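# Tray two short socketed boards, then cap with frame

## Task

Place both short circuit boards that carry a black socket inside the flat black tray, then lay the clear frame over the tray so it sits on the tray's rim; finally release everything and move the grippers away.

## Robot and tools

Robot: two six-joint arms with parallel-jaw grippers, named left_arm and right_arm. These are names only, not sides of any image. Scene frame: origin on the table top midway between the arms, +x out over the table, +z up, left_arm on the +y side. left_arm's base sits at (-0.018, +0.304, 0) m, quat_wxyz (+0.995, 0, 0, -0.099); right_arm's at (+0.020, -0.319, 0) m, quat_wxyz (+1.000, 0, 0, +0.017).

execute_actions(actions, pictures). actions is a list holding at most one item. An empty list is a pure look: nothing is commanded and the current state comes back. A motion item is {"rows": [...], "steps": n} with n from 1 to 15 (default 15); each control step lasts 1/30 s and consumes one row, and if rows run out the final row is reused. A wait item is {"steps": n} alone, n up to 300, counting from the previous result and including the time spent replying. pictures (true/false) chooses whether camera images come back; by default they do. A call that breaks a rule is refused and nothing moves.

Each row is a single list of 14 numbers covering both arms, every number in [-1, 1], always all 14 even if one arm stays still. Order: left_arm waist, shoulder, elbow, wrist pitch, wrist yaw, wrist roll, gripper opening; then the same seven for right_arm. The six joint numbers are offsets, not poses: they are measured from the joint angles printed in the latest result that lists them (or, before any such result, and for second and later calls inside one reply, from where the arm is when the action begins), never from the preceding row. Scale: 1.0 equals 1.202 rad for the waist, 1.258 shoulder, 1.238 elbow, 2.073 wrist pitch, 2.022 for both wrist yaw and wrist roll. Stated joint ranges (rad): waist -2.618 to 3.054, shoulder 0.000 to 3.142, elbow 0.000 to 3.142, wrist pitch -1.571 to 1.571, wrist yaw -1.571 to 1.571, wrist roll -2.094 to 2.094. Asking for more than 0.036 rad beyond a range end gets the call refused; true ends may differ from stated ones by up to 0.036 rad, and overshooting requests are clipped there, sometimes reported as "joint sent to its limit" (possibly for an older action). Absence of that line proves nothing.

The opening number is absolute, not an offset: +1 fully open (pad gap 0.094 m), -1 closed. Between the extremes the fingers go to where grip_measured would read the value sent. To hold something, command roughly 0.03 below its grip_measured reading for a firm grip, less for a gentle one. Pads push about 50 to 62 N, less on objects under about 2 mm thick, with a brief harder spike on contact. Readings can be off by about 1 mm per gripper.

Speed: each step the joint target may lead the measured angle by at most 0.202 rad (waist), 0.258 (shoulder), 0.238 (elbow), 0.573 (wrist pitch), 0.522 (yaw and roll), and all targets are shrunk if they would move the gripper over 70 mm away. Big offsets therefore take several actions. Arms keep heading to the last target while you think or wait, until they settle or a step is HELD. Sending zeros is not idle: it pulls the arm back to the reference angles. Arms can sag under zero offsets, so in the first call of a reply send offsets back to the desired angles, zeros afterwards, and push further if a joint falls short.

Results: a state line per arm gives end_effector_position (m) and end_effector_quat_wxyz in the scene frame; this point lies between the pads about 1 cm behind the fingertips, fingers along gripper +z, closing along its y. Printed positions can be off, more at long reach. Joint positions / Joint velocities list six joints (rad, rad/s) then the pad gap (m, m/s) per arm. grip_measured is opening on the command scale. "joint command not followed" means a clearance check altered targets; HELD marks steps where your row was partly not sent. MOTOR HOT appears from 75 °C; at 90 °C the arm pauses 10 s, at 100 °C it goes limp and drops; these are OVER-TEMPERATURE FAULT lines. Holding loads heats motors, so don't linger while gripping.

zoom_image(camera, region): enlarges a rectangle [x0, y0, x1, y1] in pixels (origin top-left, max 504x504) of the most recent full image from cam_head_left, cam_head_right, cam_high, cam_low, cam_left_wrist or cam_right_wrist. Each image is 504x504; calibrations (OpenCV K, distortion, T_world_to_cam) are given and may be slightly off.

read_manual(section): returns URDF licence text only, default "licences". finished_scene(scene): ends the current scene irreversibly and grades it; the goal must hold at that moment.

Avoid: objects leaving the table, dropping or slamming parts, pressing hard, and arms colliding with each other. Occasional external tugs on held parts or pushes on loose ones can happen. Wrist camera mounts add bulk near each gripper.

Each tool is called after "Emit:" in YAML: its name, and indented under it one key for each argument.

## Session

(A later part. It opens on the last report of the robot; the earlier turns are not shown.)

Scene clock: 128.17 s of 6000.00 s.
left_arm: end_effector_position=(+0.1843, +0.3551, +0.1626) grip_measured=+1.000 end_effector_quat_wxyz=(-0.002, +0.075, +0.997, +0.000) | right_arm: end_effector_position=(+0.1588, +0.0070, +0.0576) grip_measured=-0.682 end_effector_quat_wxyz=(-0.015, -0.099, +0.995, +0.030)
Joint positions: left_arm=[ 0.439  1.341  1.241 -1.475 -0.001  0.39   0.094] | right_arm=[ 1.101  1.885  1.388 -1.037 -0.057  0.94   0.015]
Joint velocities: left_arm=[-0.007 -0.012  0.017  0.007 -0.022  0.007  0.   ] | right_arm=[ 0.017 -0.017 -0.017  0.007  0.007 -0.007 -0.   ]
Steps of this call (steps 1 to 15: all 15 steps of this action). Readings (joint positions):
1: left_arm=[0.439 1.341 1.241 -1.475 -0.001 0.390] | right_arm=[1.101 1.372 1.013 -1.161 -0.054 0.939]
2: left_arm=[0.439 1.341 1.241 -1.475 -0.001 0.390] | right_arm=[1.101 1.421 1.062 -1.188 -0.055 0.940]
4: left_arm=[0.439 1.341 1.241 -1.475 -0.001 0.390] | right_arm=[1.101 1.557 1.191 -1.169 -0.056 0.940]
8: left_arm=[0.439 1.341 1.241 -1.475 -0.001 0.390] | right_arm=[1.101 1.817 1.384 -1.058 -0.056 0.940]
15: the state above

Descend gradually.

Emit:
execute_actions:
  actions:
    - {"rows":[[0,0,0,0,0,0,1,0,0,-0.015,0.01,0.01,0,-0.73],[0,0,0,0,0,0,1,0,0,-0.03,0.02,0.02,0,-0.73],[0,0,0,0,0,0,1,0,0,-0.045,0.03,0.03,0,-0.73],[0,0,0,0,0,0,1,0,0.005,-0.06,0.04,0.033,0,-0.73],[0,0,0,0,0,0,1,0,0.01,-0.07,0.05,0.033,0,-0.73],[0,0,0,0,0,0,1,0,0.015,-0.08,0.053,0.033,0,-0.73],[0,0,0,0,0,0,1,0,0.02,-0.09,0.055,0.033,0,-0.73]]}

Scene clock: 133.40 s of 6000.00 s.
left_arm: end_effector_position=(+0.1843, +0.3551, +0.1626) grip_measured=+1.000 end_effector_quat_wxyz=(-0.002, +0.075, +0.997, +0.000) | right_arm: end_effector_position=(+0.1614, -0.0084, +0.0245) grip_measured=-0.682 end_effector_quat_wxyz=(-0.002, -0.098, +0.995, +0.003)
Joint positions: left_arm=[ 0.439  1.341  1.241 -1.475 -0.001  0.39   0.094] | right_arm=[ 1.101  1.908  1.282 -0.942 -0.007  0.94   0.015]
Joint velocities: left_arm=[ 0.017  0.012  0.022 -0.037 -0.022 -0.066  0.   ] | right_arm=[ 0.012 -0.012  0.007  0.11   0.037 -0.11   0.   ]
Steps of this call (steps 1 to 15: the robot went on to your last target; steps 16 to 90: nothing new was sent; then 1.73 s passed at rest; steps 91 to 105: all 15 steps of this action). Readings (joint positions):
91: left_arm=[0.439 1.341 1.241 -1.475 -0.001 0.390] | right_arm=[1.101 1.885 1.388 -1.036 -0.056 0.940]
92: left_arm=[0.439 1.341 1.241 -1.475 -0.001 0.390] | right_arm=[1.101 1.885 1.384 -1.029 -0.052 0.940]
94: left_arm=[0.439 1.341 1.241 -1.475 -0.001 0.390] | right_arm=[1.101 1.885 1.363 -1.004 -0.037 0.940]
98: left_arm=[0.439 1.341 1.241 -1.475 -0.001 0.390] | right_arm=[1.101 1.891 1.302 -0.963 -0.017 0.940]
105: the state above
camera_calibration (this result's frames):
cam_left_wrist: T_world_to_cam=[[-0.0505547, -0.998267, -0.0301306, 0.373373], [-0.837846, 0.0259722, 0.545288, 0.104252], [-0.54356, 0.0528116, -0.837707, 0.312814], [0, 0, 0, 1]] pos_world=[0.276256, 0.353498, 0.216449]
cam_right_wrist: T_world_to_cam=[[0.0425824, -0.998923, -0.0184134, -0.0175452], [-0.708324, -0.0431821, 0.704565, 0.112193], [-0.704601, -0.0169594, -0.709401, 0.239652], [0, 0, 0, 1]] pos_world=[0.249076, -0.00861722, 0.0906387]

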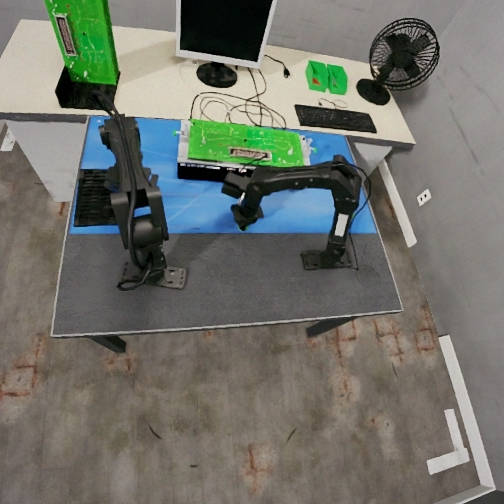

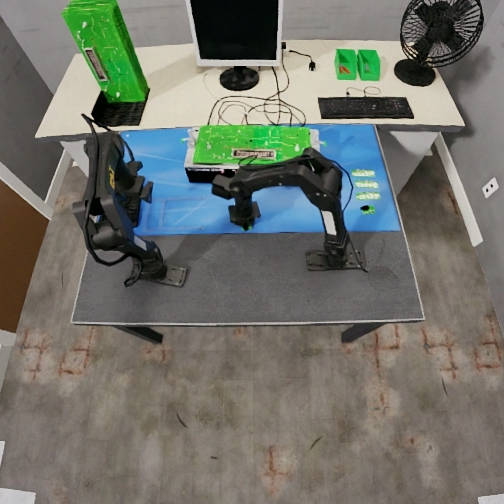

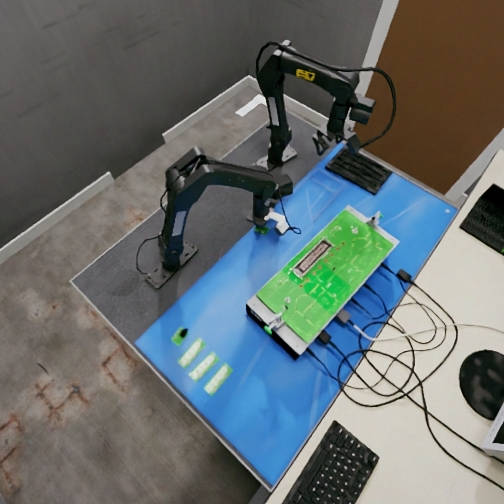

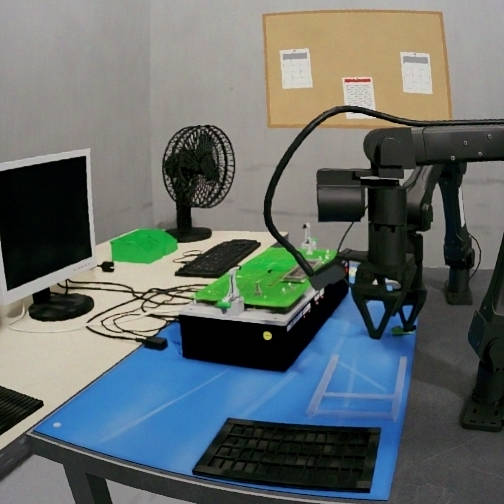

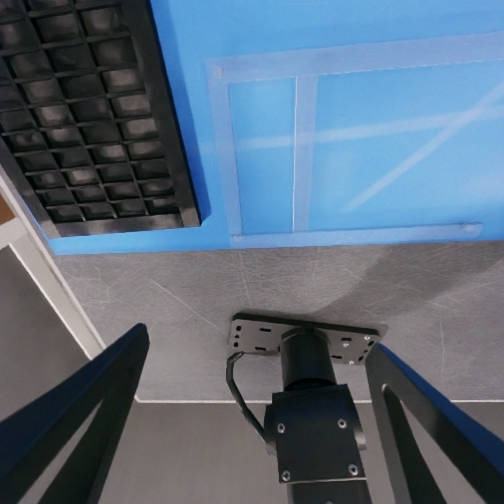

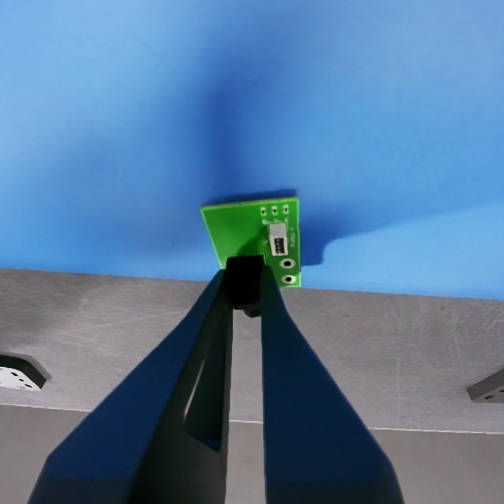

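Emit:
execute_actions:
  actions:
    - {"rows":[[0,0,0,0,0,0,1,0,0.008,0,0.01,0,0,-0.73],[0,0,0,0,0,0,1,0,0.016,0,0.01,0,0,-0.73],[0,0,0,0,0,0,1,0,0.024,0,0.013,0,0,-0.73],[0,0,0,0,0,0,1,0,0.024,0,0.013,0,0,-0.73],[0,0,0,0,0,0,1,0,0.024,0,0.013,0,0,-0.73],[0,0,0,0,0,0,1,0,0.024,0,0.013,0,0,-0.73],[0,0,0,0,0,0,1,0,0.024,0,0.013,0,0,-0.73],[0,0,0,0,0,0,1,0,0.024,0,0.013,0,0,-0.73],[0,0,0,0,0,0,1,0,0.024,0,0.013,0,0,-0.6],[0,0,0,0,0,0,1,0,0.024,0,0.013,0,0,-0.3]]}
  pictures: false

Emit:
execute_actions:
  actions:
    - {"rows":[[0,0,0,0,0,0,1,0,-0.02,0.03,-0.03,0,0,-0.3],[0,0,0,0,0,0,1,0,-0.04,0.06,-0.06,0,0,-0.3],[0,0,0,0,0,0,1,0,-0.05,0.09,-0.09,0,0,-0.3],[0,0,0,0,0,0,1,0,-0.06,0.1,-0.1,0,0,-0.3],[0,0,0,0,0,0,1,0,-0.06,0.1,-0.1,0,0,-0.3],[0,0,0,0,0,0,1,0,-0.2,0,-0.12,0,0,-0.3],[0,0,0,0,0,0,1,0,-0.3,-0.08,-0.14,0,0,-0.3],[0,0,0,0,0,0,1,0,-0.42,-0.18,-0.15,0,0,-0.3]]}
  pictures: false

Emit:
execute_actions:
  actions:
    - {"rows":[[-0.3,0,0,0,0,-0.4,0.3,-0.75,0,0,0,0,0,-0.3]]}
  pictures: false

Emit:
execute_actions:
  actions:
    - {"rows":[[-0.77,0,0,0,0,-0.41,-0.3,-0.73,0,0,0,0,-0.06,-0.3]]}
  pictures: false

Emit:
execute_actions:
  actions:
    - {"steps":10}
  pictures: false

Scene clock: 152.47 s of 6000.00 s.
left_arm: end_effector_position=(+0.1843, +0.3551, +0.1626) grip_measured=+1.000 end_effector_quat_wxyz=(-0.002, +0.075, +0.997, +0.000) | right_arm: end_effector_position=(+0.1620, -0.0058, +0.0177) grip_measured=-0.303 end_effector_quat_wxyz=(-0.004, -0.098, +0.995, +0.003)
Joint positions: left_arm=[ 0.439  1.341  1.241 -1.475 -0.001  0.39   0.094] | right_arm=[ 1.101  1.929  1.282 -0.923 -0.01   0.94   0.033]
Joint velocities: left_arm=[ 0.002  0.022 -0.012  0.022  0.007  0.007  0.   ] | right_arm=[-0.002 -0.002  0.002  0.022 -0.022 -0.007  0.001]
Steps of this call (steps 1 to 30: the robot went on to your last target; steps 31 to 90: nothing new was sent; then 15.57 s passed at rest; steps 91 to 105: all 15 steps of this action). Readings (joint positions):
91: left_arm=[0.439 1.341 1.241 -1.475 -0.001 0.390] | right_arm=[1.101 1.908 1.282 -0.932 -0.005 0.940]
92: left_arm=[0.439 1.341 1.241 -1.475 -0.001 0.390] | right_arm=[1.101 1.908 1.282 -0.931 -0.006 0.940]
94: left_arm=[0.439 1.341 1.241 -1.475 -0.001 0.390] | right_arm=[1.101 1.913 1.282 -0.929 -0.008 0.940]
98: left_arm=[0.439 1.341 1.241 -1.475 -0.001 0.390] | right_arm=[1.101 1.929 1.282 -0.926 -0.010 0.940]
105: the state above

Scene clock: 152.97 s of 6000.00 s.
left_arm: end_effector_position=(+0.1843, +0.3551, +0.1626) grip_measured=+1.000 end_effector_quat_wxyz=(-0.002, +0.075, +0.997, +0.000) | right_arm: end_effector_position=(+0.1147, -0.1063, +0.1103) grip_measured=-0.303 end_effector_quat_wxyz=(+0.002, -0.098, +0.995, +0.016)
Joint positions: left_arm=[ 0.439  1.341  1.241 -1.475 -0.001  0.39   0.094] | right_arm=[ 1.101  1.398  1.078 -1.221 -0.014  0.939  0.033]
Joint velocities: left_arm=[ 0.007 -0.012  0.007 -0.037 -0.037  0.051  0.   ] | right_arm=[ 0.017 -0.164  0.002 -0.168  0.022 -0.022 -0.   ]
Steps of this call (steps 1 to 15: all 15 steps of this action). Readings (joint positions):
1: left_arm=[0.439 1.341 1.241 -1.475 -0.001 0.390] | right_arm=[1.101 1.929 1.283 -0.928 -0.011 0.940]
2: left_arm=[0.439 1.341 1.241 -1.475 -0.001 0.390] | right_arm=[1.101 1.928 1.291 -0.947 -0.011 0.940]
4: left_arm=[0.439 1.341 1.241 -1.475 -0.001 0.390] | right_arm=[1.101 1.925 1.325 -1.011 -0.013 0.940]
8: left_arm=[0.439 1.341 1.241 -1.475 -0.001 0.390] | right_arm=[1.101 1.762 1.261 -1.051 -0.014 0.939]
15: the state above

Scene clock: 153.47 s of 6000.00 s.
left_arm: end_effector_position=(+0.1897, +0.2784, +0.1626) grip_measured=+0.302 end_effector_quat_wxyz=(-0.001, -0.124, +0.992, -0.002) | right_arm: end_effector_position=(+0.2494, -0.2634, +0.1104) grip_measured=-0.302 end_effector_quat_wxyz=(+0.015, +0.348, +0.937, +0.015)
Joint positions: left_arm=[ 0.074  1.341  1.241 -1.473  0.005 -0.374  0.061] | right_arm=[ 0.193  1.398  1.078 -1.208 -0.009  0.939  0.033]
Joint velocities: left_arm=[-0.002  0.002  0.002  0.11   0.007 -0.256 -0.001] | right_arm=[-0.164 -0.002 -0.007 -0.007  0.022  0.037  0.001]
Steps of this call (steps 1 to 15: all 15 steps of this action). Readings (joint positions):
1: left_arm=[0.411 1.341 1.241 -1.475 -0.013 0.309] | right_arm=[1.077 1.397 1.078 -1.223 -0.028 0.939]
2: left_arm=[0.350 1.341 1.241 -1.475 -0.017 0.208] | right_arm=[1.020 1.397 1.078 -1.222 -0.036 0.938]
4: left_arm=[0.201 1.341 1.241 -1.473 -0.014 0.010] | right_arm=[0.876 1.398 1.078 -1.216 -0.034 0.938]
8: left_arm=[0.074 1.341 1.241 -1.473 0.005 -0.236] | right_arm=[0.579 1.398 1.078 -1.209 -0.028 0.938]
15: the state above

Scene clock: 153.97 s of 6000.00 s.
left_arm: end_effector_position=(+0.0846, +0.1200, +0.1626) grip_measured=-0.298 end_effector_quat_wxyz=(-0.007, -0.051, +0.999, -0.007) | right_arm: end_effector_position=(+0.2098, -0.4649, +0.1105) grip_measured=-0.302 end_effector_quat_wxyz=(+0.027, +0.677, +0.735, +0.003)
Joint positions: left_arm=[-0.854  1.341  1.241 -1.466  0.019 -1.155  0.033] | right_arm=[-0.695  1.398  1.078 -1.196 -0.002  0.829  0.033]
Joint velocities: left_arm=[-0.134 -0.007 -0.012 -0.007  0.022 -0.256  0.   ] | right_arm=[-0.027  0.012 -0.017 -0.051 -0.051 -0.007 -0.001]
Steps of this call (steps 1 to 15: all 15 steps of this action). Readings (joint positions):
1: left_arm=[0.046 1.341 1.241 -1.473 -0.006 -0.457] | right_arm=[0.165 1.398 1.078 -1.208 -0.023 0.919]
2: left_arm=[-0.015 1.341 1.241 -1.473 -0.010 -0.558] | right_arm=[0.109 1.398 1.078 -1.207 -0.030 0.899]
4: left_arm=[-0.164 1.341 1.241 -1.470 -0.006 -0.755] | right_arm=[-0.035 1.398 1.078 -1.202 -0.028 0.870]
8: left_arm=[-0.465 1.341 1.241 -1.468 0.002 -1.015] | right_arm=[-0.331 1.398 1.078 -1.196 -0.023 0.842]
15: the state above

Scene clock: 154.30 s of 6000.00 s.
left_arm: end_effector_position=(+0.0846, +0.1200, +0.1626) grip_measured=-0.298 end_effector_quat_wxyz=(-0.007, -0.068, +0.998, -0.006) | right_arm: end_effector_position=(+0.2102, -0.4630, +0.1105) grip_measured=-0.302 end_effector_quat_wxyz=(+0.025, +0.675, +0.738, +0.007)
Joint positions: left_arm=[-0.855  1.341  1.241 -1.466  0.018 -1.189  0.033] | right_arm=[-0.693  1.398  1.078 -1.199 -0.011  0.824  0.033]
Joint velocities: left_arm=[-0.012  0.002  0.017 -0.066 -0.022 -0.066 -0.001] | right_arm=[ 0.022 -0.002 -0.007  0.007 -0.139 -0.066 -0.   ]
Steps of this call (steps 1 to 10: the robot went on to your last target). Readings (joint positions):
1: left_arm=[-0.855 1.341 1.241 -1.466 0.019 -1.162] | right_arm=[-0.694 1.398 1.078 -1.197 -0.004 0.828]
2: left_arm=[-0.855 1.341 1.241 -1.466 0.018 -1.168] | right_arm=[-0.693 1.398 1.078 -1.198 -0.006 0.827]
4: left_arm=[-0.855 1.341 1.241 -1.466 0.018 -1.178] | right_arm=[-0.693 1.398 1.078 -1.198 -0.008 0.825]
8: left_arm=[-0.855 1.341 1.241 -1.466 0.018 -1.187] | right_arm=[-0.693 1.398 1.078 -1.199 -0.010 0.824]
10: the state above

Emit:
execute_actions:
  actions:
    - {"rows":[[0.012,0.1,0.1,0.03,-0.013,-0.03,-0.3,0.022,0.03,-0.015,0.02,0.008,0,-0.3],[0.012,0.2,0.165,0.07,-0.013,-0.03,-0.3,0.022,0.06,-0.03,0.04,0.008,0,-0.3],[0.012,0.3,0.17,0.11,-0.013,-0.03,-0.3,0.022,0.09,-0.045,0.06,0.008,0,-0.3],[0.012,0.4,0.17,0.15,-0.013,-0.03,-0.3,0.022,0.111,-0.062,0.08,0.008,0,-0.3],[0.012,0.465,0.17,0.185,-0.013,-0.03,-0.3,0.022,0.111,-0.062,0.08,0.008,0,-0.3]]}
  pictures: false

Emit:
execute_actions:
  actions:
    - {"steps":12}

Scene clock: 163.90 s of 6000.00 s.
left_arm: end_effector_position=(+0.1522, +0.0066, +0.0360) grip_measured=-0.298 end_effector_quat_wxyz=(-0.023, -0.093, +0.995, +0.040) | right_arm: end_effector_position=(+0.2187, -0.4651, +0.0579) grip_measured=-0.302 end_effector_quat_wxyz=(-0.014, +0.669, +0.743, +0.003)
Joint positions: left_arm=[-0.852  1.982  1.431 -1.112  0.009 -1.237  0.033] | right_arm=[-0.677  1.546  0.999 -1.051 -0.008  0.823  0.033]
Joint velocities: left_arm=[ 0.002 -0.134 -0.007  0.095 -0.037  0.007 -0.   ] | right_arm=[-0.012  0.002  0.007  0.022 -0.022  0.051 -0.001]
Steps of this call (steps 1 to 30: the robot went on to your last target; steps 31 to 90: nothing new was sent; then 6.10 s passed at rest; steps 91 to 105: all 15 steps of this action). Readings (joint positions):
91: left_arm=[-0.855 1.356 1.258 -1.475 0.017 -1.202] | right_arm=[-0.692 1.400 1.078 -1.198 -0.010 0.823]
92: left_arm=[-0.854 1.397 1.302 -1.481 0.015 -1.210] | right_arm=[-0.687 1.408 1.076 -1.190 -0.008 0.823]
94: left_arm=[-0.852 1.505 1.384 -1.418 0.013 -1.218] | right_arm=[-0.680 1.450 1.061 -1.147 -0.008 0.823]
98: left_arm=[-0.852 1.740 1.432 -1.253 0.011 -1.226] | right_arm=[-0.677 1.540 1.008 -1.076 -0.008 0.823]
105: the state above

Scene clock: 164.30 s of 6000.00 s.
left_arm: end_effector_position=(+0.1560, +0.0010, +0.0455) grip_measured=-0.298 end_effector_quat_wxyz=(-0.012, -0.095, +0.995, +0.019) | right_arm: end_effector_position=(+0.2202, -0.4662, +0.0578) grip_measured=-0.302 end_effector_quat_wxyz=(-0.011, +0.669, +0.743, +0.003)
Joint positions: left_arm=[-0.852  1.952  1.431 -1.094  0.006 -1.24   0.033] | right_arm=[-0.677  1.546  0.999 -1.044 -0.008  0.823  0.033]
Joint velocities: left_arm=[-0.012 -0.012 -0.002 -0.037  0.022  0.022 -0.   ] | right_arm=[-0.022  0.002 -0.007 -0.066 -0.051  0.051 -0.001]
Steps of this call (steps 1 to 12: the robot went on to your last target). Readings (joint positions):
1: left_arm=[-0.852 1.976 1.431 -1.107 0.008 -1.237] | right_arm=[-0.677 1.546 0.999 -1.050 -0.008 0.823]
2: left_arm=[-0.852 1.968 1.431 -1.103 0.008 -1.238] | right_arm=[-0.677 1.546 0.999 -1.048 -0.008 0.823]
4: left_arm=[-0.852 1.957 1.431 -1.099 0.007 -1.239] | right_arm=[-0.677 1.546 0.999 -1.046 -0.008 0.823]
8: left_arm=[-0.852 1.952 1.431 -1.095 0.006 -1.240] | right_arm=[-0.677 1.546 0.999 -1.045 -0.008 0.823]
12: the state above
camera_calibration (this result's frames):
cam_left_wrist: T_world_to_cam=[[0.283289, -0.956361, -0.0715558, -0.0352946], [-0.786049, -0.274289, 0.553979, 0.145328], [-0.549431, -0.10069, -0.82945, 0.218766], [0, 0, 0, 1]] pos_world=[0.24443, 0.028135, 0.0984216]
cam_right_wrist: T_world_to_cam=[[-0.998827, 0.0484159, 0.000222989, 0.23982], [0.0340606, 0.699388, 0.713931, 0.2927], [0.0344096, 0.713101, -0.700217, 0.47409], [0, 0, 0, 1]] pos_world=[0.213256, -0.554396, 0.122944]

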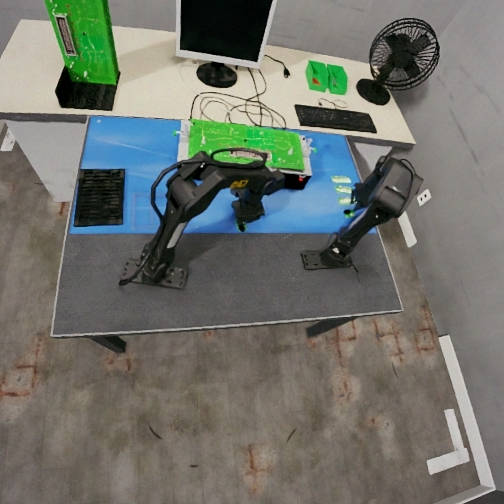

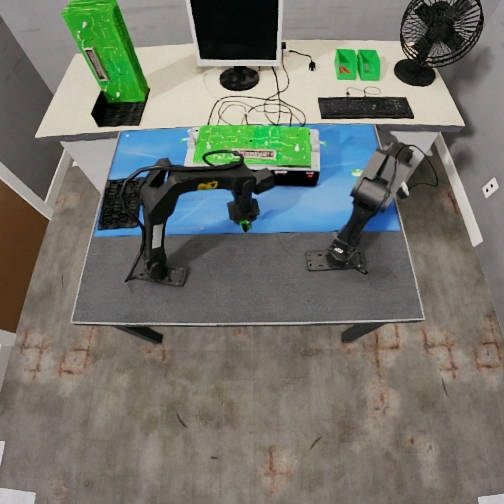

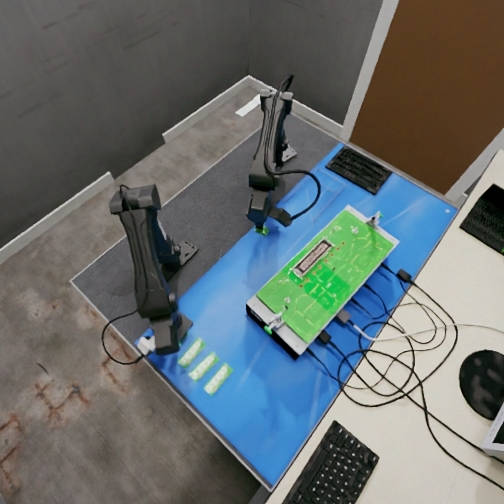

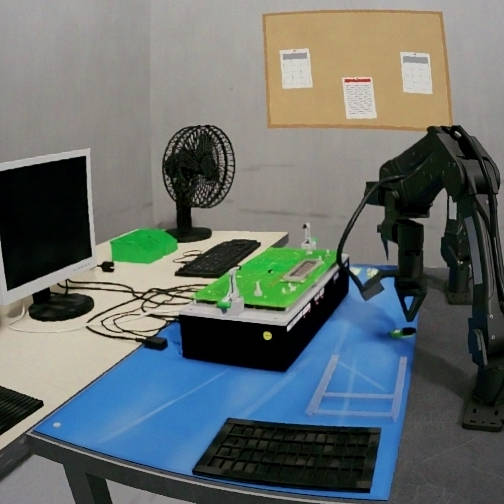

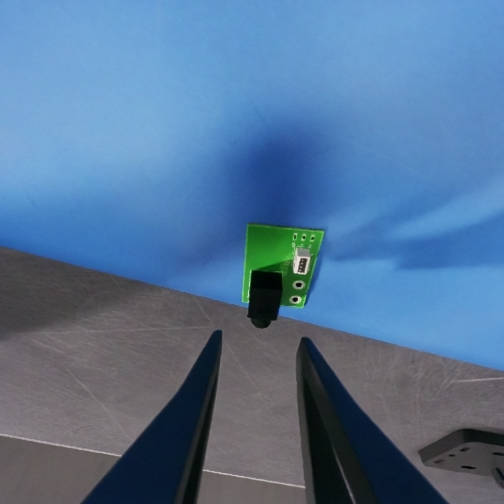

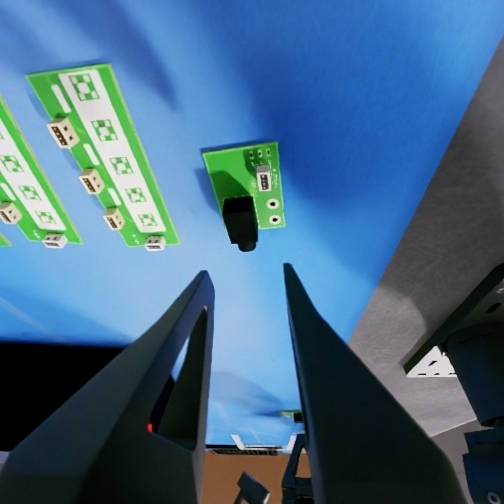

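Emit:
execute_actions:
  actions:
    - {"rows":[[0.01,0,-0.01,0.015,0,0,-0.3,0,0.008,-0.012,0.02,0,0,-0.3],[0.022,0,-0.02,0.03,0,0,-0.3,0,0.016,-0.024,0.04,0,0,-0.3],[0.022,0,-0.03,0.04,0,0,-0.3,0,0.022,-0.036,0.055,0,0,-0.3],[0.022,0,-0.04,0.05,0,0,-0.3,0,0.03,-0.048,0.065,0,0,-0.3],[0.022,0,-0.05,0.055,0,0,-0.3,0,0.036,-0.06,0.075,0,0,-0.3],[0.022,0,-0.06,0.06,0,0,-0.3,0,0.042,-0.07,0.083,0,0,-0.3],[0.022,0,-0.07,0.062,0,0,-0.3,0,0.045,-0.082,0.083,0,0,-0.3]]}
  pictures: false

Emit:
execute_actions:
  actions:
    - {"steps":10}

Scene clock: 175.57 s of 6000.00 s.
left_arm: end_effector_position=(+0.1617, +0.0056, +0.0249) grip_measured=-0.298 end_effector_quat_wxyz=(-0.008, -0.106, +0.994, +0.008) | right_arm: end_effector_position=(+0.2202, -0.4656, +0.0227) grip_measured=-0.302 end_effector_quat_wxyz=(-0.011, +0.669, +0.743, +0.004)
Joint positions: left_arm=[-0.831  1.952  1.345 -0.985  0.007 -1.241  0.033] | right_arm=[-0.677  1.599  0.901 -0.894 -0.011  0.823  0.033]
Joint velocities: left_arm=[-0.007 -0.032 -0.002  0.125 -0.154 -0.051  0.   ] | right_arm=[-0.007 -0.002  0.007  0.066  0.007  0.022 -0.   ]
Steps of this call (steps 1 to 30: the robot went on to your last target; steps 31 to 90: nothing new was sent; then 7.77 s passed at rest; steps 91 to 105: all 15 steps of this action). Readings (joint positions):
91: left_arm=[-0.852 1.952 1.430 -1.091 0.006 -1.241] | right_arm=[-0.677 1.546 0.999 -1.041 -0.008 0.823]
92: left_arm=[-0.851 1.952 1.426 -1.083 0.007 -1.241] | right_arm=[-0.677 1.546 0.996 -1.030 -0.009 0.823]
94: left_arm=[-0.844 1.952 1.410 -1.055 0.007 -1.241] | right_arm=[-0.677 1.549 0.981 -0.992 -0.009 0.823]
98: left_arm=[-0.831 1.952 1.361 -1.009 0.007 -1.241] | right_arm=[-0.677 1.582 0.928 -0.921 -0.010 0.823]
105: the state above

Scene clock: 175.90 s of 6000.00 s.
left_arm: end_effector_position=(+0.1627, +0.0039, +0.0249) grip_measured=-0.298 end_effector_quat_wxyz=(-0.006, -0.106, +0.994, +0.004) | right_arm: end_effector_position=(+0.2225, -0.4673, +0.0226) grip_measured=-0.302 end_effector_quat_wxyz=(-0.005, +0.669, +0.743, +0.005)
Joint positions: left_arm=[-0.831  1.952  1.345 -0.977  0.007 -1.241  0.033] | right_arm=[-0.677  1.599  0.901 -0.883 -0.011  0.823  0.033]
Joint velocities: left_arm=[ 0.007  0.002  0.002 -0.022 -0.037 -0.081 -0.001] | right_arm=[-0.017 -0.007  0.007  0.022 -0.095 -0.037  0.   ]
Steps of this call (steps 1 to 10: the robot went on to your last target). Readings (joint positions):
1: left_arm=[-0.831 1.952 1.345 -0.984 0.007 -1.241] | right_arm=[-0.677 1.599 0.901 -0.892 -0.011 0.823]
2: left_arm=[-0.831 1.952 1.345 -0.982 0.007 -1.241] | right_arm=[-0.677 1.599 0.901 -0.889 -0.011 0.823]
4: left_arm=[-0.831 1.952 1.345 -0.980 0.007 -1.241] | right_arm=[-0.677 1.599 0.901 -0.886 -0.011 0.823]
8: left_arm=[-0.831 1.952 1.345 -0.978 0.007 -1.241] | right_arm=[-0.677 1.599 0.901 -0.883 -0.011 0.823]
10: the state above
camera_calibration (this result's frames):
cam_left_wrist: T_world_to_cam=[[0.304899, -0.951506, -0.0409044, -0.0402199], [-0.788259, -0.276227, 0.549861, 0.163327], [-0.534495, -0.135409, -0.834254, 0.203448], [0, 0, 0, 1]] pos_world=[0.249749, 0.0343943, 0.0782753]
cam_right_wrist: T_world_to_cam=[[-0.998775, 0.0484352, -0.0101243, 0.242328], [0.0268539, 0.702421, 0.711255, 0.32158], [0.0415613, 0.710112, -0.702861, 0.447198], [0, 0, 0, 1]] pos_world=[0.214809, -0.555183, 0.0880461]

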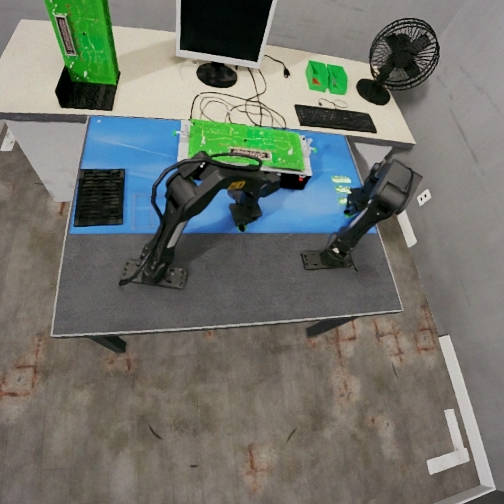

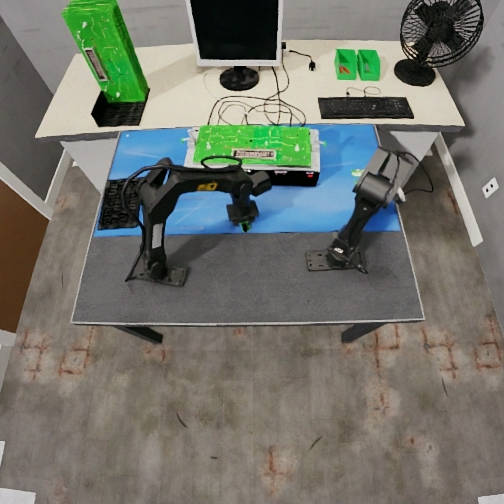

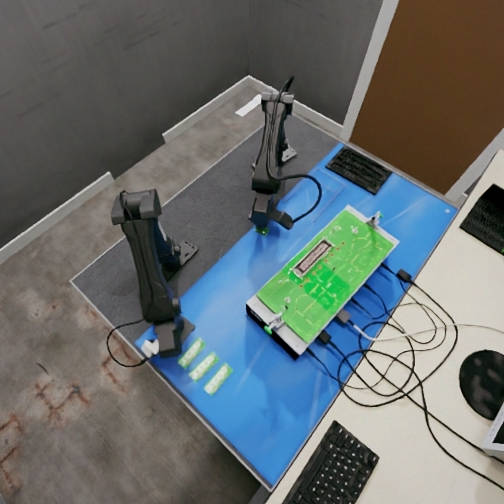

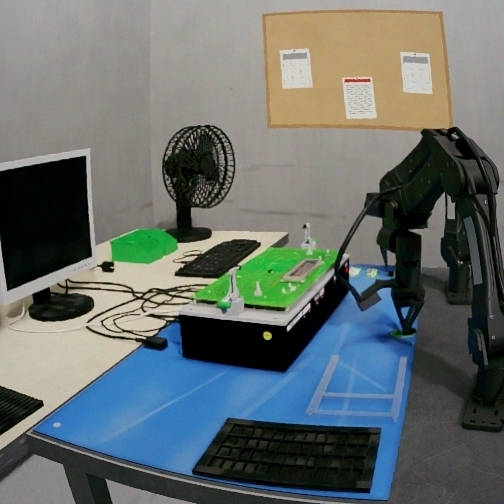

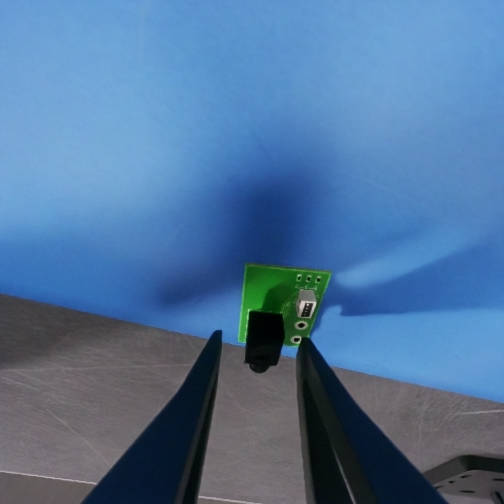

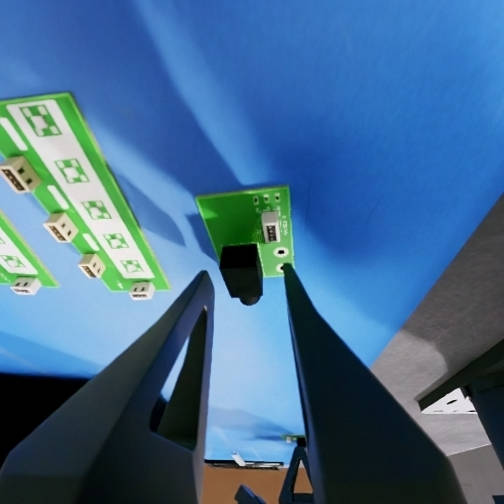

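Emit:
execute_actions:
  actions:
    - {"rows":[[0,0.01,0,0.008,0,0,-0.3,0,0.01,0,0.008,0,0,-0.3],[0,0.02,0,0.014,0,0,-0.3,0,0.02,0,0.014,0,0,-0.3],[0,0.028,0,0.017,0,0,-0.3,0,0.03,0,0.016,0,0,-0.3],[0,0.028,0,0.017,0,0,-0.3,0,0.03,0,0.016,0,0,-0.3],[0,0.028,0,0.017,0,0,-0.3,0,0.03,0,0.016,0,0,-0.3],[0,0.028,0,0.017,0,0,-0.3,0,0.03,0,0.016,0,0,-0.3],[0,0.028,0,0.017,0,0,-0.3,0,0.03,0,0.016,0,0,-0.3],[0,0.028,0,0.017,0,0,-0.3,0,0.03,0,0.016,0,0,-0.3],[0,0.028,0,0.017,0,0,-0.45,0,0.03,0,0.016,0,0,-0.45],[0,0.028,0,0.017,0,0,-0.55,0,0.03,0,0.016,0,0,-0.55],[0,0.028,0,0.017,0,0,-0.63,0,0.03,0,0.016,0,0,-0.63],[0,0.028,0,0.017,0,0,-0.68,0,0.03,0,0.016,0,0,-0.68],[0,0.028,0,0.017,0,0,-0.74,0,0.03,0,0.016,0,0,-0.73]]}
  pictures: false

Emit:
execute_actions:
  actions:
    - {"steps":5}

Scene clock: 189.47 s of 6000.00 s.
left_arm: end_effector_position=(+0.1638, +0.0020, +0.0119) grip_measured=-0.684 end_effector_quat_wxyz=(-0.009, -0.106, +0.994, +0.011) | right_arm: end_effector_position=(+0.2250, -0.4686, +0.0162) grip_measured=-0.682 end_effector_quat_wxyz=(-0.008, +0.669, +0.743, +0.006)
Joint positions: left_arm=[-0.831  1.991  1.345 -0.953  0.008 -1.241  0.015] | right_arm=[-0.677  1.626  0.901 -0.861 -0.013  0.823  0.015]
Joint velocities: left_arm=[ 0.007 -0.007  0.007  0.022  0.051 -0.007  0.   ] | right_arm=[-0.012 -0.007 -0.007 -0.037 -0.066  0.007  0.   ]
Steps of this call (steps 1 to 30: the robot went on to your last target; steps 31 to 90: nothing new was sent; then 10.07 s passed at rest; steps 91 to 105: all 15 steps of this action). Readings (joint positions):
91: left_arm=[-0.831 1.952 1.345 -0.976 0.007 -1.241] | right_arm=[-0.677 1.599 0.901 -0.881 -0.011 0.823]
92: left_arm=[-0.831 1.954 1.345 -0.975 0.007 -1.241] | right_arm=[-0.677 1.600 0.901 -0.880 -0.011 0.823]
94: left_arm=[-0.831 1.965 1.345 -0.966 0.007 -1.241] | right_arm=[-0.677 1.609 0.901 -0.872 -0.012 0.823]
98: left_arm=[-0.831 1.989 1.345 -0.958 0.007 -1.241] | right_arm=[-0.677 1.626 0.901 -0.864 -0.013 0.823]
105: the state above

Scene clock: 189.63 s of 6000.00 s.
left_arm: end_effector_position=(+0.1638, +0.0020, +0.0119) grip_measured=-0.684 end_effector_quat_wxyz=(-0.009, -0.106, +0.994, +0.011) | right_arm: end_effector_position=(+0.2251, -0.4687, +0.0162) grip_measured=-0.682 end_effector_quat_wxyz=(-0.008, +0.669, +0.743, +0.006)
Joint positions: left_arm=[-0.831  1.991  1.345 -0.953  0.008 -1.241  0.015] | right_arm=[-0.677  1.626  0.901 -0.86  -0.013  0.823  0.015]
Joint velocities: left_arm=[-0.007  0.002 -0.012  0.066 -0.007  0.007 -0.   ] | right_arm=[ 0.002 -0.007  0.007  0.007  0.007 -0.007 -0.001]
Steps of this call (steps 1 to 5: the robot went on to your last target). Readings (joint positions):
1: left_arm=[-0.831 1.991 1.345 -0.953 0.008 -1.241] | right_arm=[-0.677 1.626 0.901 -0.860 -0.013 0.823]
2: left_arm=[-0.831 1.991 1.345 -0.953 0.008 -1.241] | right_arm=[-0.677 1.626 0.901 -0.860 -0.013 0.823]
4: left_arm=[-0.831 1.991 1.345 -0.953 0.008 -1.241] | right_arm=[-0.677 1.626 0.901 -0.860 -0.013 0.823]
5: the state above
camera_calibration (this result's frames):
cam_left_wrist: T_world_to_cam=[[0.304533, -0.950918, -0.0549094, -0.0426449], [-0.783957, -0.282971, 0.552575, 0.170075], [-0.540992, -0.125231, -0.831652, 0.193905], [0, 0, 0, 1]] pos_world=[0.25122, 0.0318575, 0.0649409]
cam_right_wrist: T_world_to_cam=[[-0.998792, 0.0485113, -0.00782324, 0.244985], [0.0283502, 0.698941, 0.714617, 0.325055], [0.040135, 0.713532, -0.699472, 0.44541], [0, 0, 0, 1]] pos_world=[0.217597, -0.556893, 0.0811785]

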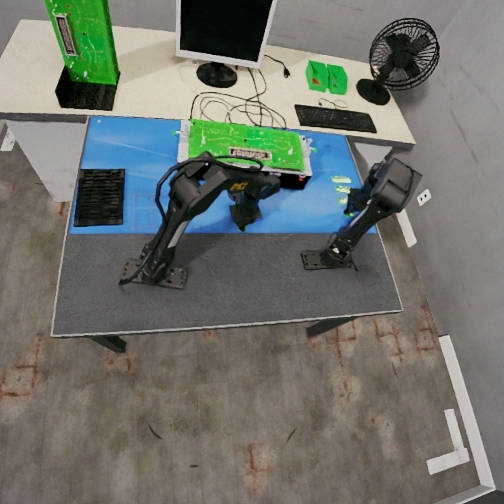

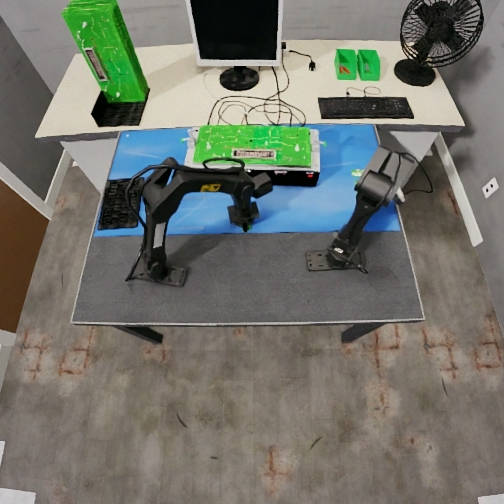

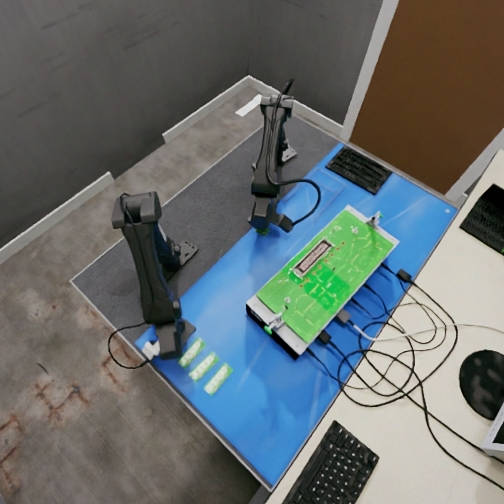

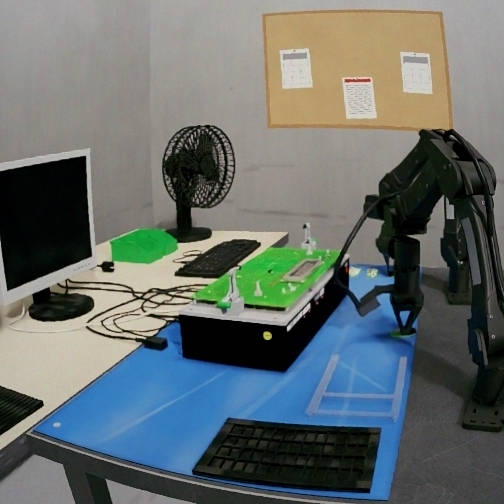

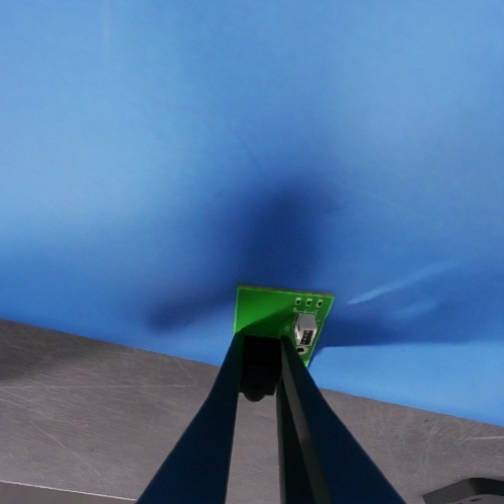

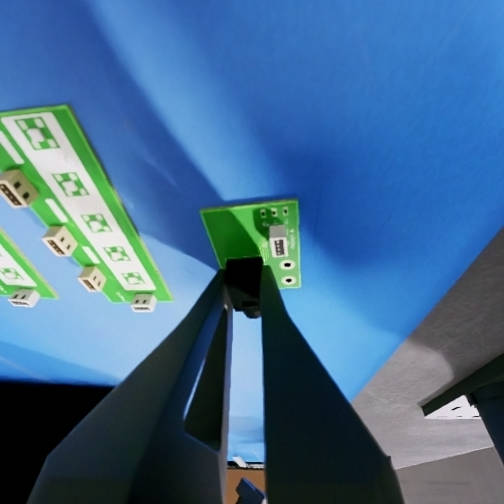

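Emit:
execute_actions:
  actions:
    - {"rows":[[0,-0.02,0.02,-0.03,0,0,-0.73,0,-0.02,0.02,-0.03,0,0,-0.73],[0,-0.04,0.04,-0.05,0,0,-0.73,0,-0.04,0.04,-0.06,0,0,-0.73],[0,-0.06,0.06,-0.07,0,0,-0.73,0,-0.06,0.06,-0.09,0,0,-0.73],[0,-0.1,0.06,-0.09,0,0,-0.73,0,-0.08,0.08,-0.12,0,0,-0.73],[0,-0.15,0.05,-0.11,0,0,-0.73,0,-0.1,0.1,-0.15,0,0,-0.73],[0,-0.2,0.02,-0.13,0,0,-0.73,0,-0.12,0.12,-0.17,0,0,-0.73],[0,-0.26,-0.02,-0.15,0,0,-0.73,0,-0.14,0.13,-0.19,0,0,-0.73],[0,-0.32,-0.06,-0.16,0,0,-0.73,0,-0.16,0.145,-0.19,0,0,-0.73],[0,-0.38,-0.1,-0.17,0,0,-0.73,0,-0.18,0.145,-0.19,0,0,-0.73],[0,-0.43,-0.13,-0.18,0,0,-0.73,0,-0.18,0.145,-0.19,0,0,-0.73],[0,-0.47,-0.155,-0.18,0,0,-0.73,0,-0.18,0.145,-0.19,0,0,-0.73]]}
  pictures: false

Emit:
execute_actions:
  actions:
    - {"rows":[[0.7,-0.01,0,-0.01,0,0.45,-0.73,0.75,0,0,-0.01,0,0,-0.73]]}
  pictures: false

Emit:
execute_actions:
  actions:
    - {"rows":[[0.675,0,0,-0.01,0,0.5,-0.73,0.725,0,0,-0.01,0,0.058,-0.73]]}
  pictures: false

Emit:
execute_actions:
  actions:
    - {"steps":10}
  pictures: false

Scene clock: 212.00 s of 6000.00 s.
left_arm: end_effector_position=(+0.1072, +0.0959, +0.1378) grip_measured=-0.684 end_effector_quat_wxyz=(+0.012, -0.105, +0.994, -0.036) | right_arm: end_effector_position=(+0.2082, -0.4553, +0.1062) grip_measured=-0.682 end_effector_quat_wxyz=(+0.009, +0.669, +0.743, +0.009)
Joint positions: left_arm=[-0.831  1.388  1.177 -1.284  0.008 -1.241  0.015] | right_arm=[-0.677  1.405  1.068 -1.213 -0.016  0.823  0.015]
Joint velocities: left_arm=[-0.002 -0.325 -0.076 -0.52   0.007  0.037  0.   ] | right_arm=[ 0.012  0.007  0.007 -0.3   -0.051  0.022  0.   ]
Steps of this call (steps 1 to 15: the robot went on to your last target; steps 16 to 90: nothing new was sent; then 18.87 s passed at rest; steps 91 to 105: all 15 steps of this action). Readings (joint positions):
91: left_arm=[-0.831 1.991 1.345 -0.956 0.008 -1.241] | right_arm=[-0.677 1.626 0.901 -0.864 -0.014 0.823]
92: left_arm=[-0.831 1.990 1.349 -0.971 0.008 -1.241] | right_arm=[-0.677 1.625 0.904 -0.879 -0.014 0.823]
94: left_arm=[-0.831 1.977 1.366 -1.016 0.008 -1.241] | right_arm=[-0.677 1.608 0.922 -0.946 -0.016 0.823]
98: left_arm=[-0.831 1.798 1.339 -1.103 0.008 -1.241] | right_arm=[-0.677 1.509 1.010 -1.109 -0.016 0.823]
105: the state above

Scene clock: 212.50 s of 6000.00 s.
left_arm: end_effector_position=(+0.2182, +0.2625, +0.1389) grip_measured=-0.684 end_effector_quat_wxyz=(+0.033, -0.104, +0.994, -0.010) | right_arm: end_effector_position=(+0.2404, -0.2510, +0.1062) grip_measured=-0.682 end_effector_quat_wxyz=(-0.004, +0.275, +0.961, +0.020)
Joint positions: left_arm=[ 0.02   1.382  1.176 -1.296  0.001 -0.387  0.015] | right_arm=[ 0.232  1.405  1.068 -1.219 -0.037  0.824  0.015]
Joint velocities: left_arm=[-0.017 -0.017 -0.002  0.125 -0.007  0.3   -0.   ] | right_arm=[ 0.173 -0.002  0.002 -0.007 -0.081  0.007 -0.   ]
Steps of this call (steps 1 to 15: all 15 steps of this action). Readings (joint positions):
1: left_arm=[-0.805 1.382 1.176 -1.297 0.021 -1.160] | right_arm=[-0.653 1.405 1.068 -1.220 -0.005 0.824]
2: left_arm=[-0.747 1.382 1.176 -1.300 0.027 -1.060] | right_arm=[-0.597 1.405 1.068 -1.222 0.000 0.825]
4: left_arm=[-0.600 1.382 1.176 -1.297 0.025 -0.862] | right_arm=[-0.453 1.405 1.068 -1.221 -0.005 0.825]
8: left_arm=[-0.300 1.382 1.176 -1.296 0.020 -0.555] | right_arm=[-0.155 1.405 1.068 -1.219 -0.014 0.824]
15: the state above

Scene clock: 213.00 s of 6000.00 s.
left_arm: end_effector_position=(+0.1710, +0.4491, +0.1388) grip_measured=-0.684 end_effector_quat_wxyz=(+0.023, -0.043, +0.999, +0.022) | right_arm: end_effector_position=(+0.1037, -0.1052, +0.1064) grip_measured=-0.682 end_effector_quat_wxyz=(-0.023, -0.109, +0.994, +0.019)
Joint positions: left_arm=[ 0.84   1.382  1.176 -1.303 -0.012  0.557  0.015] | right_arm=[ 1.112  1.405  1.068 -1.224 -0.058  0.93   0.015]
Joint velocities: left_arm=[-0.051 -0.012 -0.017 -0.081 -0.007  0.388  0.   ] | right_arm=[ 0.002 -0.007 -0.002 -0.022 -0.051 -0.022  0.001]
Steps of this call (steps 1 to 15: all 15 steps of this action). Readings (joint positions):
1: left_arm=[0.044 1.382 1.176 -1.298 0.014 -0.303] | right_arm=[0.259 1.405 1.068 -1.221 -0.026 0.843]
2: left_arm=[0.102 1.382 1.176 -1.298 0.020 -0.202] | right_arm=[0.315 1.405 1.068 -1.222 -0.021 0.863]
4: left_arm=[0.249 1.382 1.176 -1.298 0.016 -0.005] | right_arm=[0.459 1.405 1.068 -1.222 -0.026 0.890]
8: left_arm=[0.549 1.382 1.176 -1.298 0.009 0.346] | right_arm=[0.757 1.405 1.068 -1.222 -0.035 0.917]
15: the state above

Scene clock: 213.33 s of 6000.00 s.
left_arm: end_effector_position=(+0.1703, +0.4479, +0.1387) grip_measured=-0.684 end_effector_quat_wxyz=(+0.020, -0.016, +0.999, +0.021) | right_arm: end_effector_position=(+0.1044, -0.1070, +0.1063) grip_measured=-0.682 end_effector_quat_wxyz=(-0.021, -0.105, +0.994, +0.015)
Joint positions: left_arm=[ 0.839  1.382  1.176 -1.308 -0.011  0.609  0.015] | right_arm=[ 1.112  1.405  1.068 -1.23  -0.051  0.936  0.015]
Joint velocities: left_arm=[-0.012  0.002 -0.007  0.037 -0.007  0.051 -0.001] | right_arm=[ 0.007 -0.002 -0.007 -0.007  0.007  0.095  0.001]
Steps of this call (steps 1 to 10: the robot went on to your last target). Readings (joint positions):
1: left_arm=[0.839 1.382 1.176 -1.304 -0.011 0.568] | right_arm=[1.112 1.405 1.068 -1.225 -0.057 0.931]
2: left_arm=[0.839 1.382 1.176 -1.305 -0.011 0.578] | right_arm=[1.112 1.405 1.068 -1.226 -0.055 0.932]
4: left_arm=[0.839 1.382 1.176 -1.306 -0.011 0.591] | right_arm=[1.112 1.405 1.068 -1.228 -0.053 0.934]
8: left_arm=[0.839 1.382 1.176 -1.308 -0.011 0.605] | right_arm=[1.112 1.405 1.068 -1.230 -0.052 0.936]
10: the state above

Emit:
execute_actions:
  actions:
    - {"rows":[[-0.01,0.05,0.04,0,0.008,0.012,-0.73,0,0.04,0.03,0,0.028,0,-0.73],[-0.015,0.1,0.08,0.01,0.008,0.012,-0.73,0,0.08,0.06,0.01,0.028,0,-0.73],[-0.015,0.15,0.12,0.015,0.008,0.012,-0.73,0,0.12,0.09,0.015,0.028,0,-0.73],[-0.015,0.2,0.16,0.02,0.008,0.012,-0.73,0,0.16,0.12,0.02,0.028,0,-0.73],[-0.015,0.25,0.2,0.025,0.008,0.012,-0.73,0,0.2,0.15,0.025,0.028,0,-0.73],[-0.015,0.3,0.24,0.03,0.008,0.012,-0.73,0,0.24,0.18,0.03,0.028,0,-0.73],[-0.015,0.35,0.28,0.035,0.008,0.012,-0.73,0,0.27,0.21,0.035,0.028,0,-0.73],[-0.015,0.39,0.32,0.04,0.008,0.012,-0.73,0,0.3,0.23,0.04,0.028,0,-0.73],[-0.015,0.43,0.35,0.045,0.008,0.012,-0.73,0,0.32,0.25,0.045,0.028,0,-0.73],[-0.015,0.46,0.375,0.05,0.008,0.012,-0.73,0,0.34,0.26,0.05,0.028,0,-0.73],[-0.015,0.485,0.395,0.055,0.008,0.012,-0.73,0,0.35,0.27,0.054,0.028,0,-0.73],[-0.015,0.505,0.41,0.055,0.008,0.012,-0.73,0,0.36,0.275,0.054,0.028,0,-0.73],[-0.015,0.52,0.415,0.055,0.008,0.012,-0.73,0,0.36,0.275,0.054,0.028,0,-0.73]]}
  pictures: false

Emit:
execute_actions:
  actions:
    - {"steps":15}

Scene clock: 226.17 s of 6000.00 s.
left_arm: end_effector_position=(+0.2918, +0.5324, +0.0636) grip_measured=-0.684 end_effector_quat_wxyz=(-0.013, -0.004, +1.000, -0.006) | right_arm: end_effector_position=(+0.1526, -0.0180, +0.0605) grip_measured=-0.682 end_effector_quat_wxyz=(-0.015, -0.105, +0.994, -0.016)
Joint positions: left_arm=[ 0.828  2.054  1.652 -1.197 -0.006  0.623  0.015] | right_arm=[ 1.112  1.862  1.37  -1.122 -0.011  0.937  0.015]
Joint velocities: left_arm=[ 0.002  0.339  0.007  0.11   0.037 -0.022 -0.   ] | right_arm=[ 0.007  0.012 -0.007  0.022  0.037  0.022 -0.   ]
Steps of this call (steps 1 to 30: the robot went on to your last target; steps 31 to 90: nothing new was sent; then 9.33 s passed at rest; steps 91 to 105: all 15 steps of this action). Readings (joint positions):
91: left_arm=[0.839 1.388 1.181 -1.312 -0.010 0.617] | right_arm=[1.112 1.409 1.069 -1.231 -0.045 0.937]
92: left_arm=[0.838 1.409 1.199 -1.322 -0.009 0.618] | right_arm=[1.112 1.424 1.079 -1.236 -0.037 0.937]
94: left_arm=[0.832 1.500 1.276 -1.329 -0.008 0.621] | right_arm=[1.112 1.496 1.129 -1.241 -0.027 0.937]
98: left_arm=[0.828 1.763 1.478 -1.286 -0.006 0.623] | right_arm=[1.112 1.702 1.275 -1.200 -0.016 0.937]
105: the state above

Scene clock: 226.67 s of 6000.00 s.
left_arm: end_effector_position=(+0.2941, +0.5341, +0.0627) grip_measured=-0.684 end_effector_quat_wxyz=(-0.012, -0.003, +1.000, -0.005) | right_arm: end_effector_position=(+0.1536, -0.0164, +0.0617) grip_measured=-0.682 end_effector_quat_wxyz=(-0.013, -0.105, +0.994, -0.013)
Joint positions: left_arm=[ 0.828  2.064  1.664 -1.197 -0.006  0.624  0.015] | right_arm=[ 1.112  1.862  1.375 -1.121 -0.009  0.937  0.015]
Joint velocities: left_arm=[ 0.007 -0.002 -0.012  0.066  0.051  0.022  0.   ] | right_arm=[ 0.017  0.012  0.002 -0.037 -0.007  0.007  0.   ]
Steps of this call (steps 1 to 15: the robot went on to your last target). Readings (joint positions):
1: left_arm=[0.828 2.062 1.652 -1.196 -0.006 0.623] | right_arm=[1.112 1.862 1.370 -1.121 -0.011 0.937]
2: left_arm=[0.828 2.064 1.652 -1.196 -0.006 0.623] | right_arm=[1.112 1.862 1.370 -1.121 -0.010 0.937]
4: left_arm=[0.828 2.064 1.656 -1.197 -0.006 0.623] | right_arm=[1.112 1.862 1.373 -1.121 -0.010 0.937]
8: left_arm=[0.828 2.064 1.664 -1.197 -0.006 0.623] | right_arm=[1.112 1.862 1.375 -1.121 -0.009 0.937]
15: the state above
camera_calibration (this result's frames):
cam_left_wrist: T_world_to_cam=[[0.104616, -0.994273, -0.0218346, 0.506341], [-0.820715, -0.0987126, 0.562746, 0.30647], [-0.561679, -0.0409523, -0.826341, 0.334091], [0, 0, 0, 1]] pos_world=[0.386205, 0.547376, 0.114664]
cam_right_wrist: T_world_to_cam=[[0.0558609, -0.998312, 0.0158789, -0.0286905], [-0.694842, -0.0274496, 0.718639, 0.0773202], [-0.71699, -0.0511771, -0.695202, 0.2609], [0, 0, 0, 1]] pos_world=[0.242391, -0.0131675, 0.126269]

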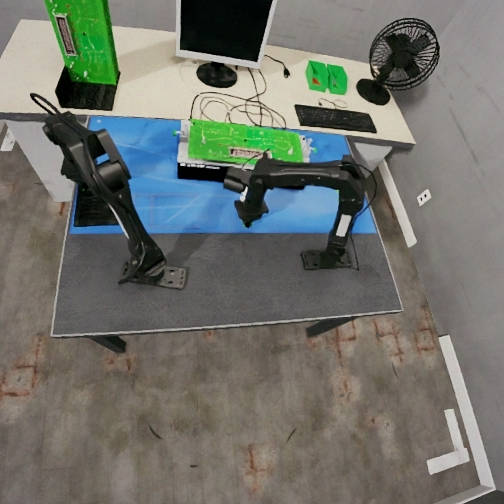

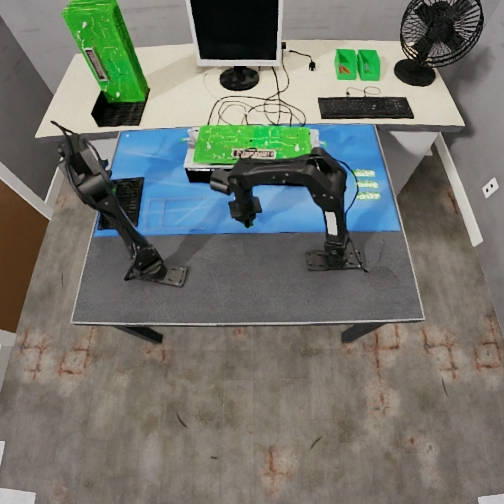

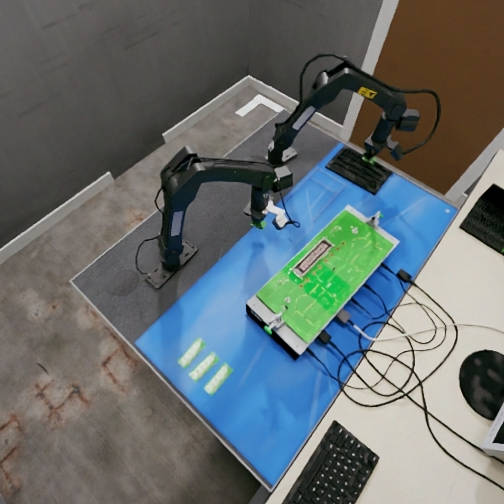

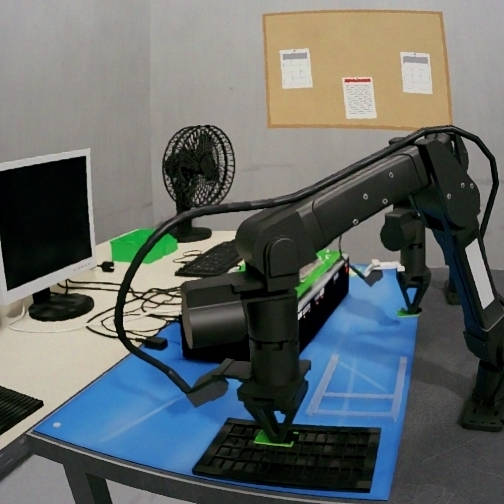

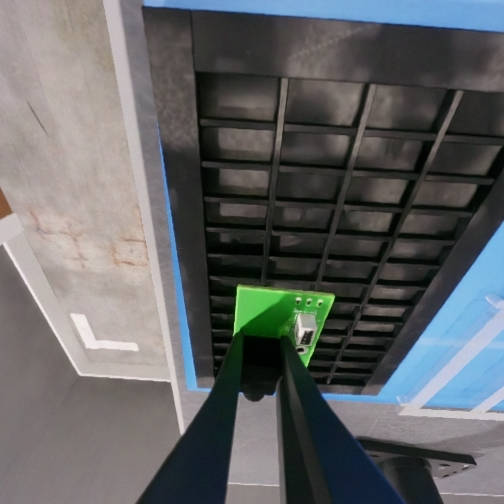

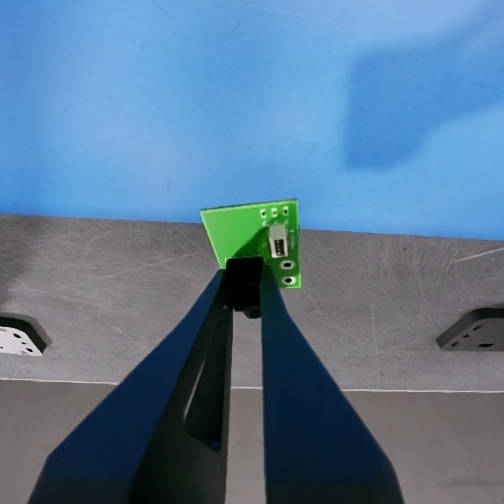

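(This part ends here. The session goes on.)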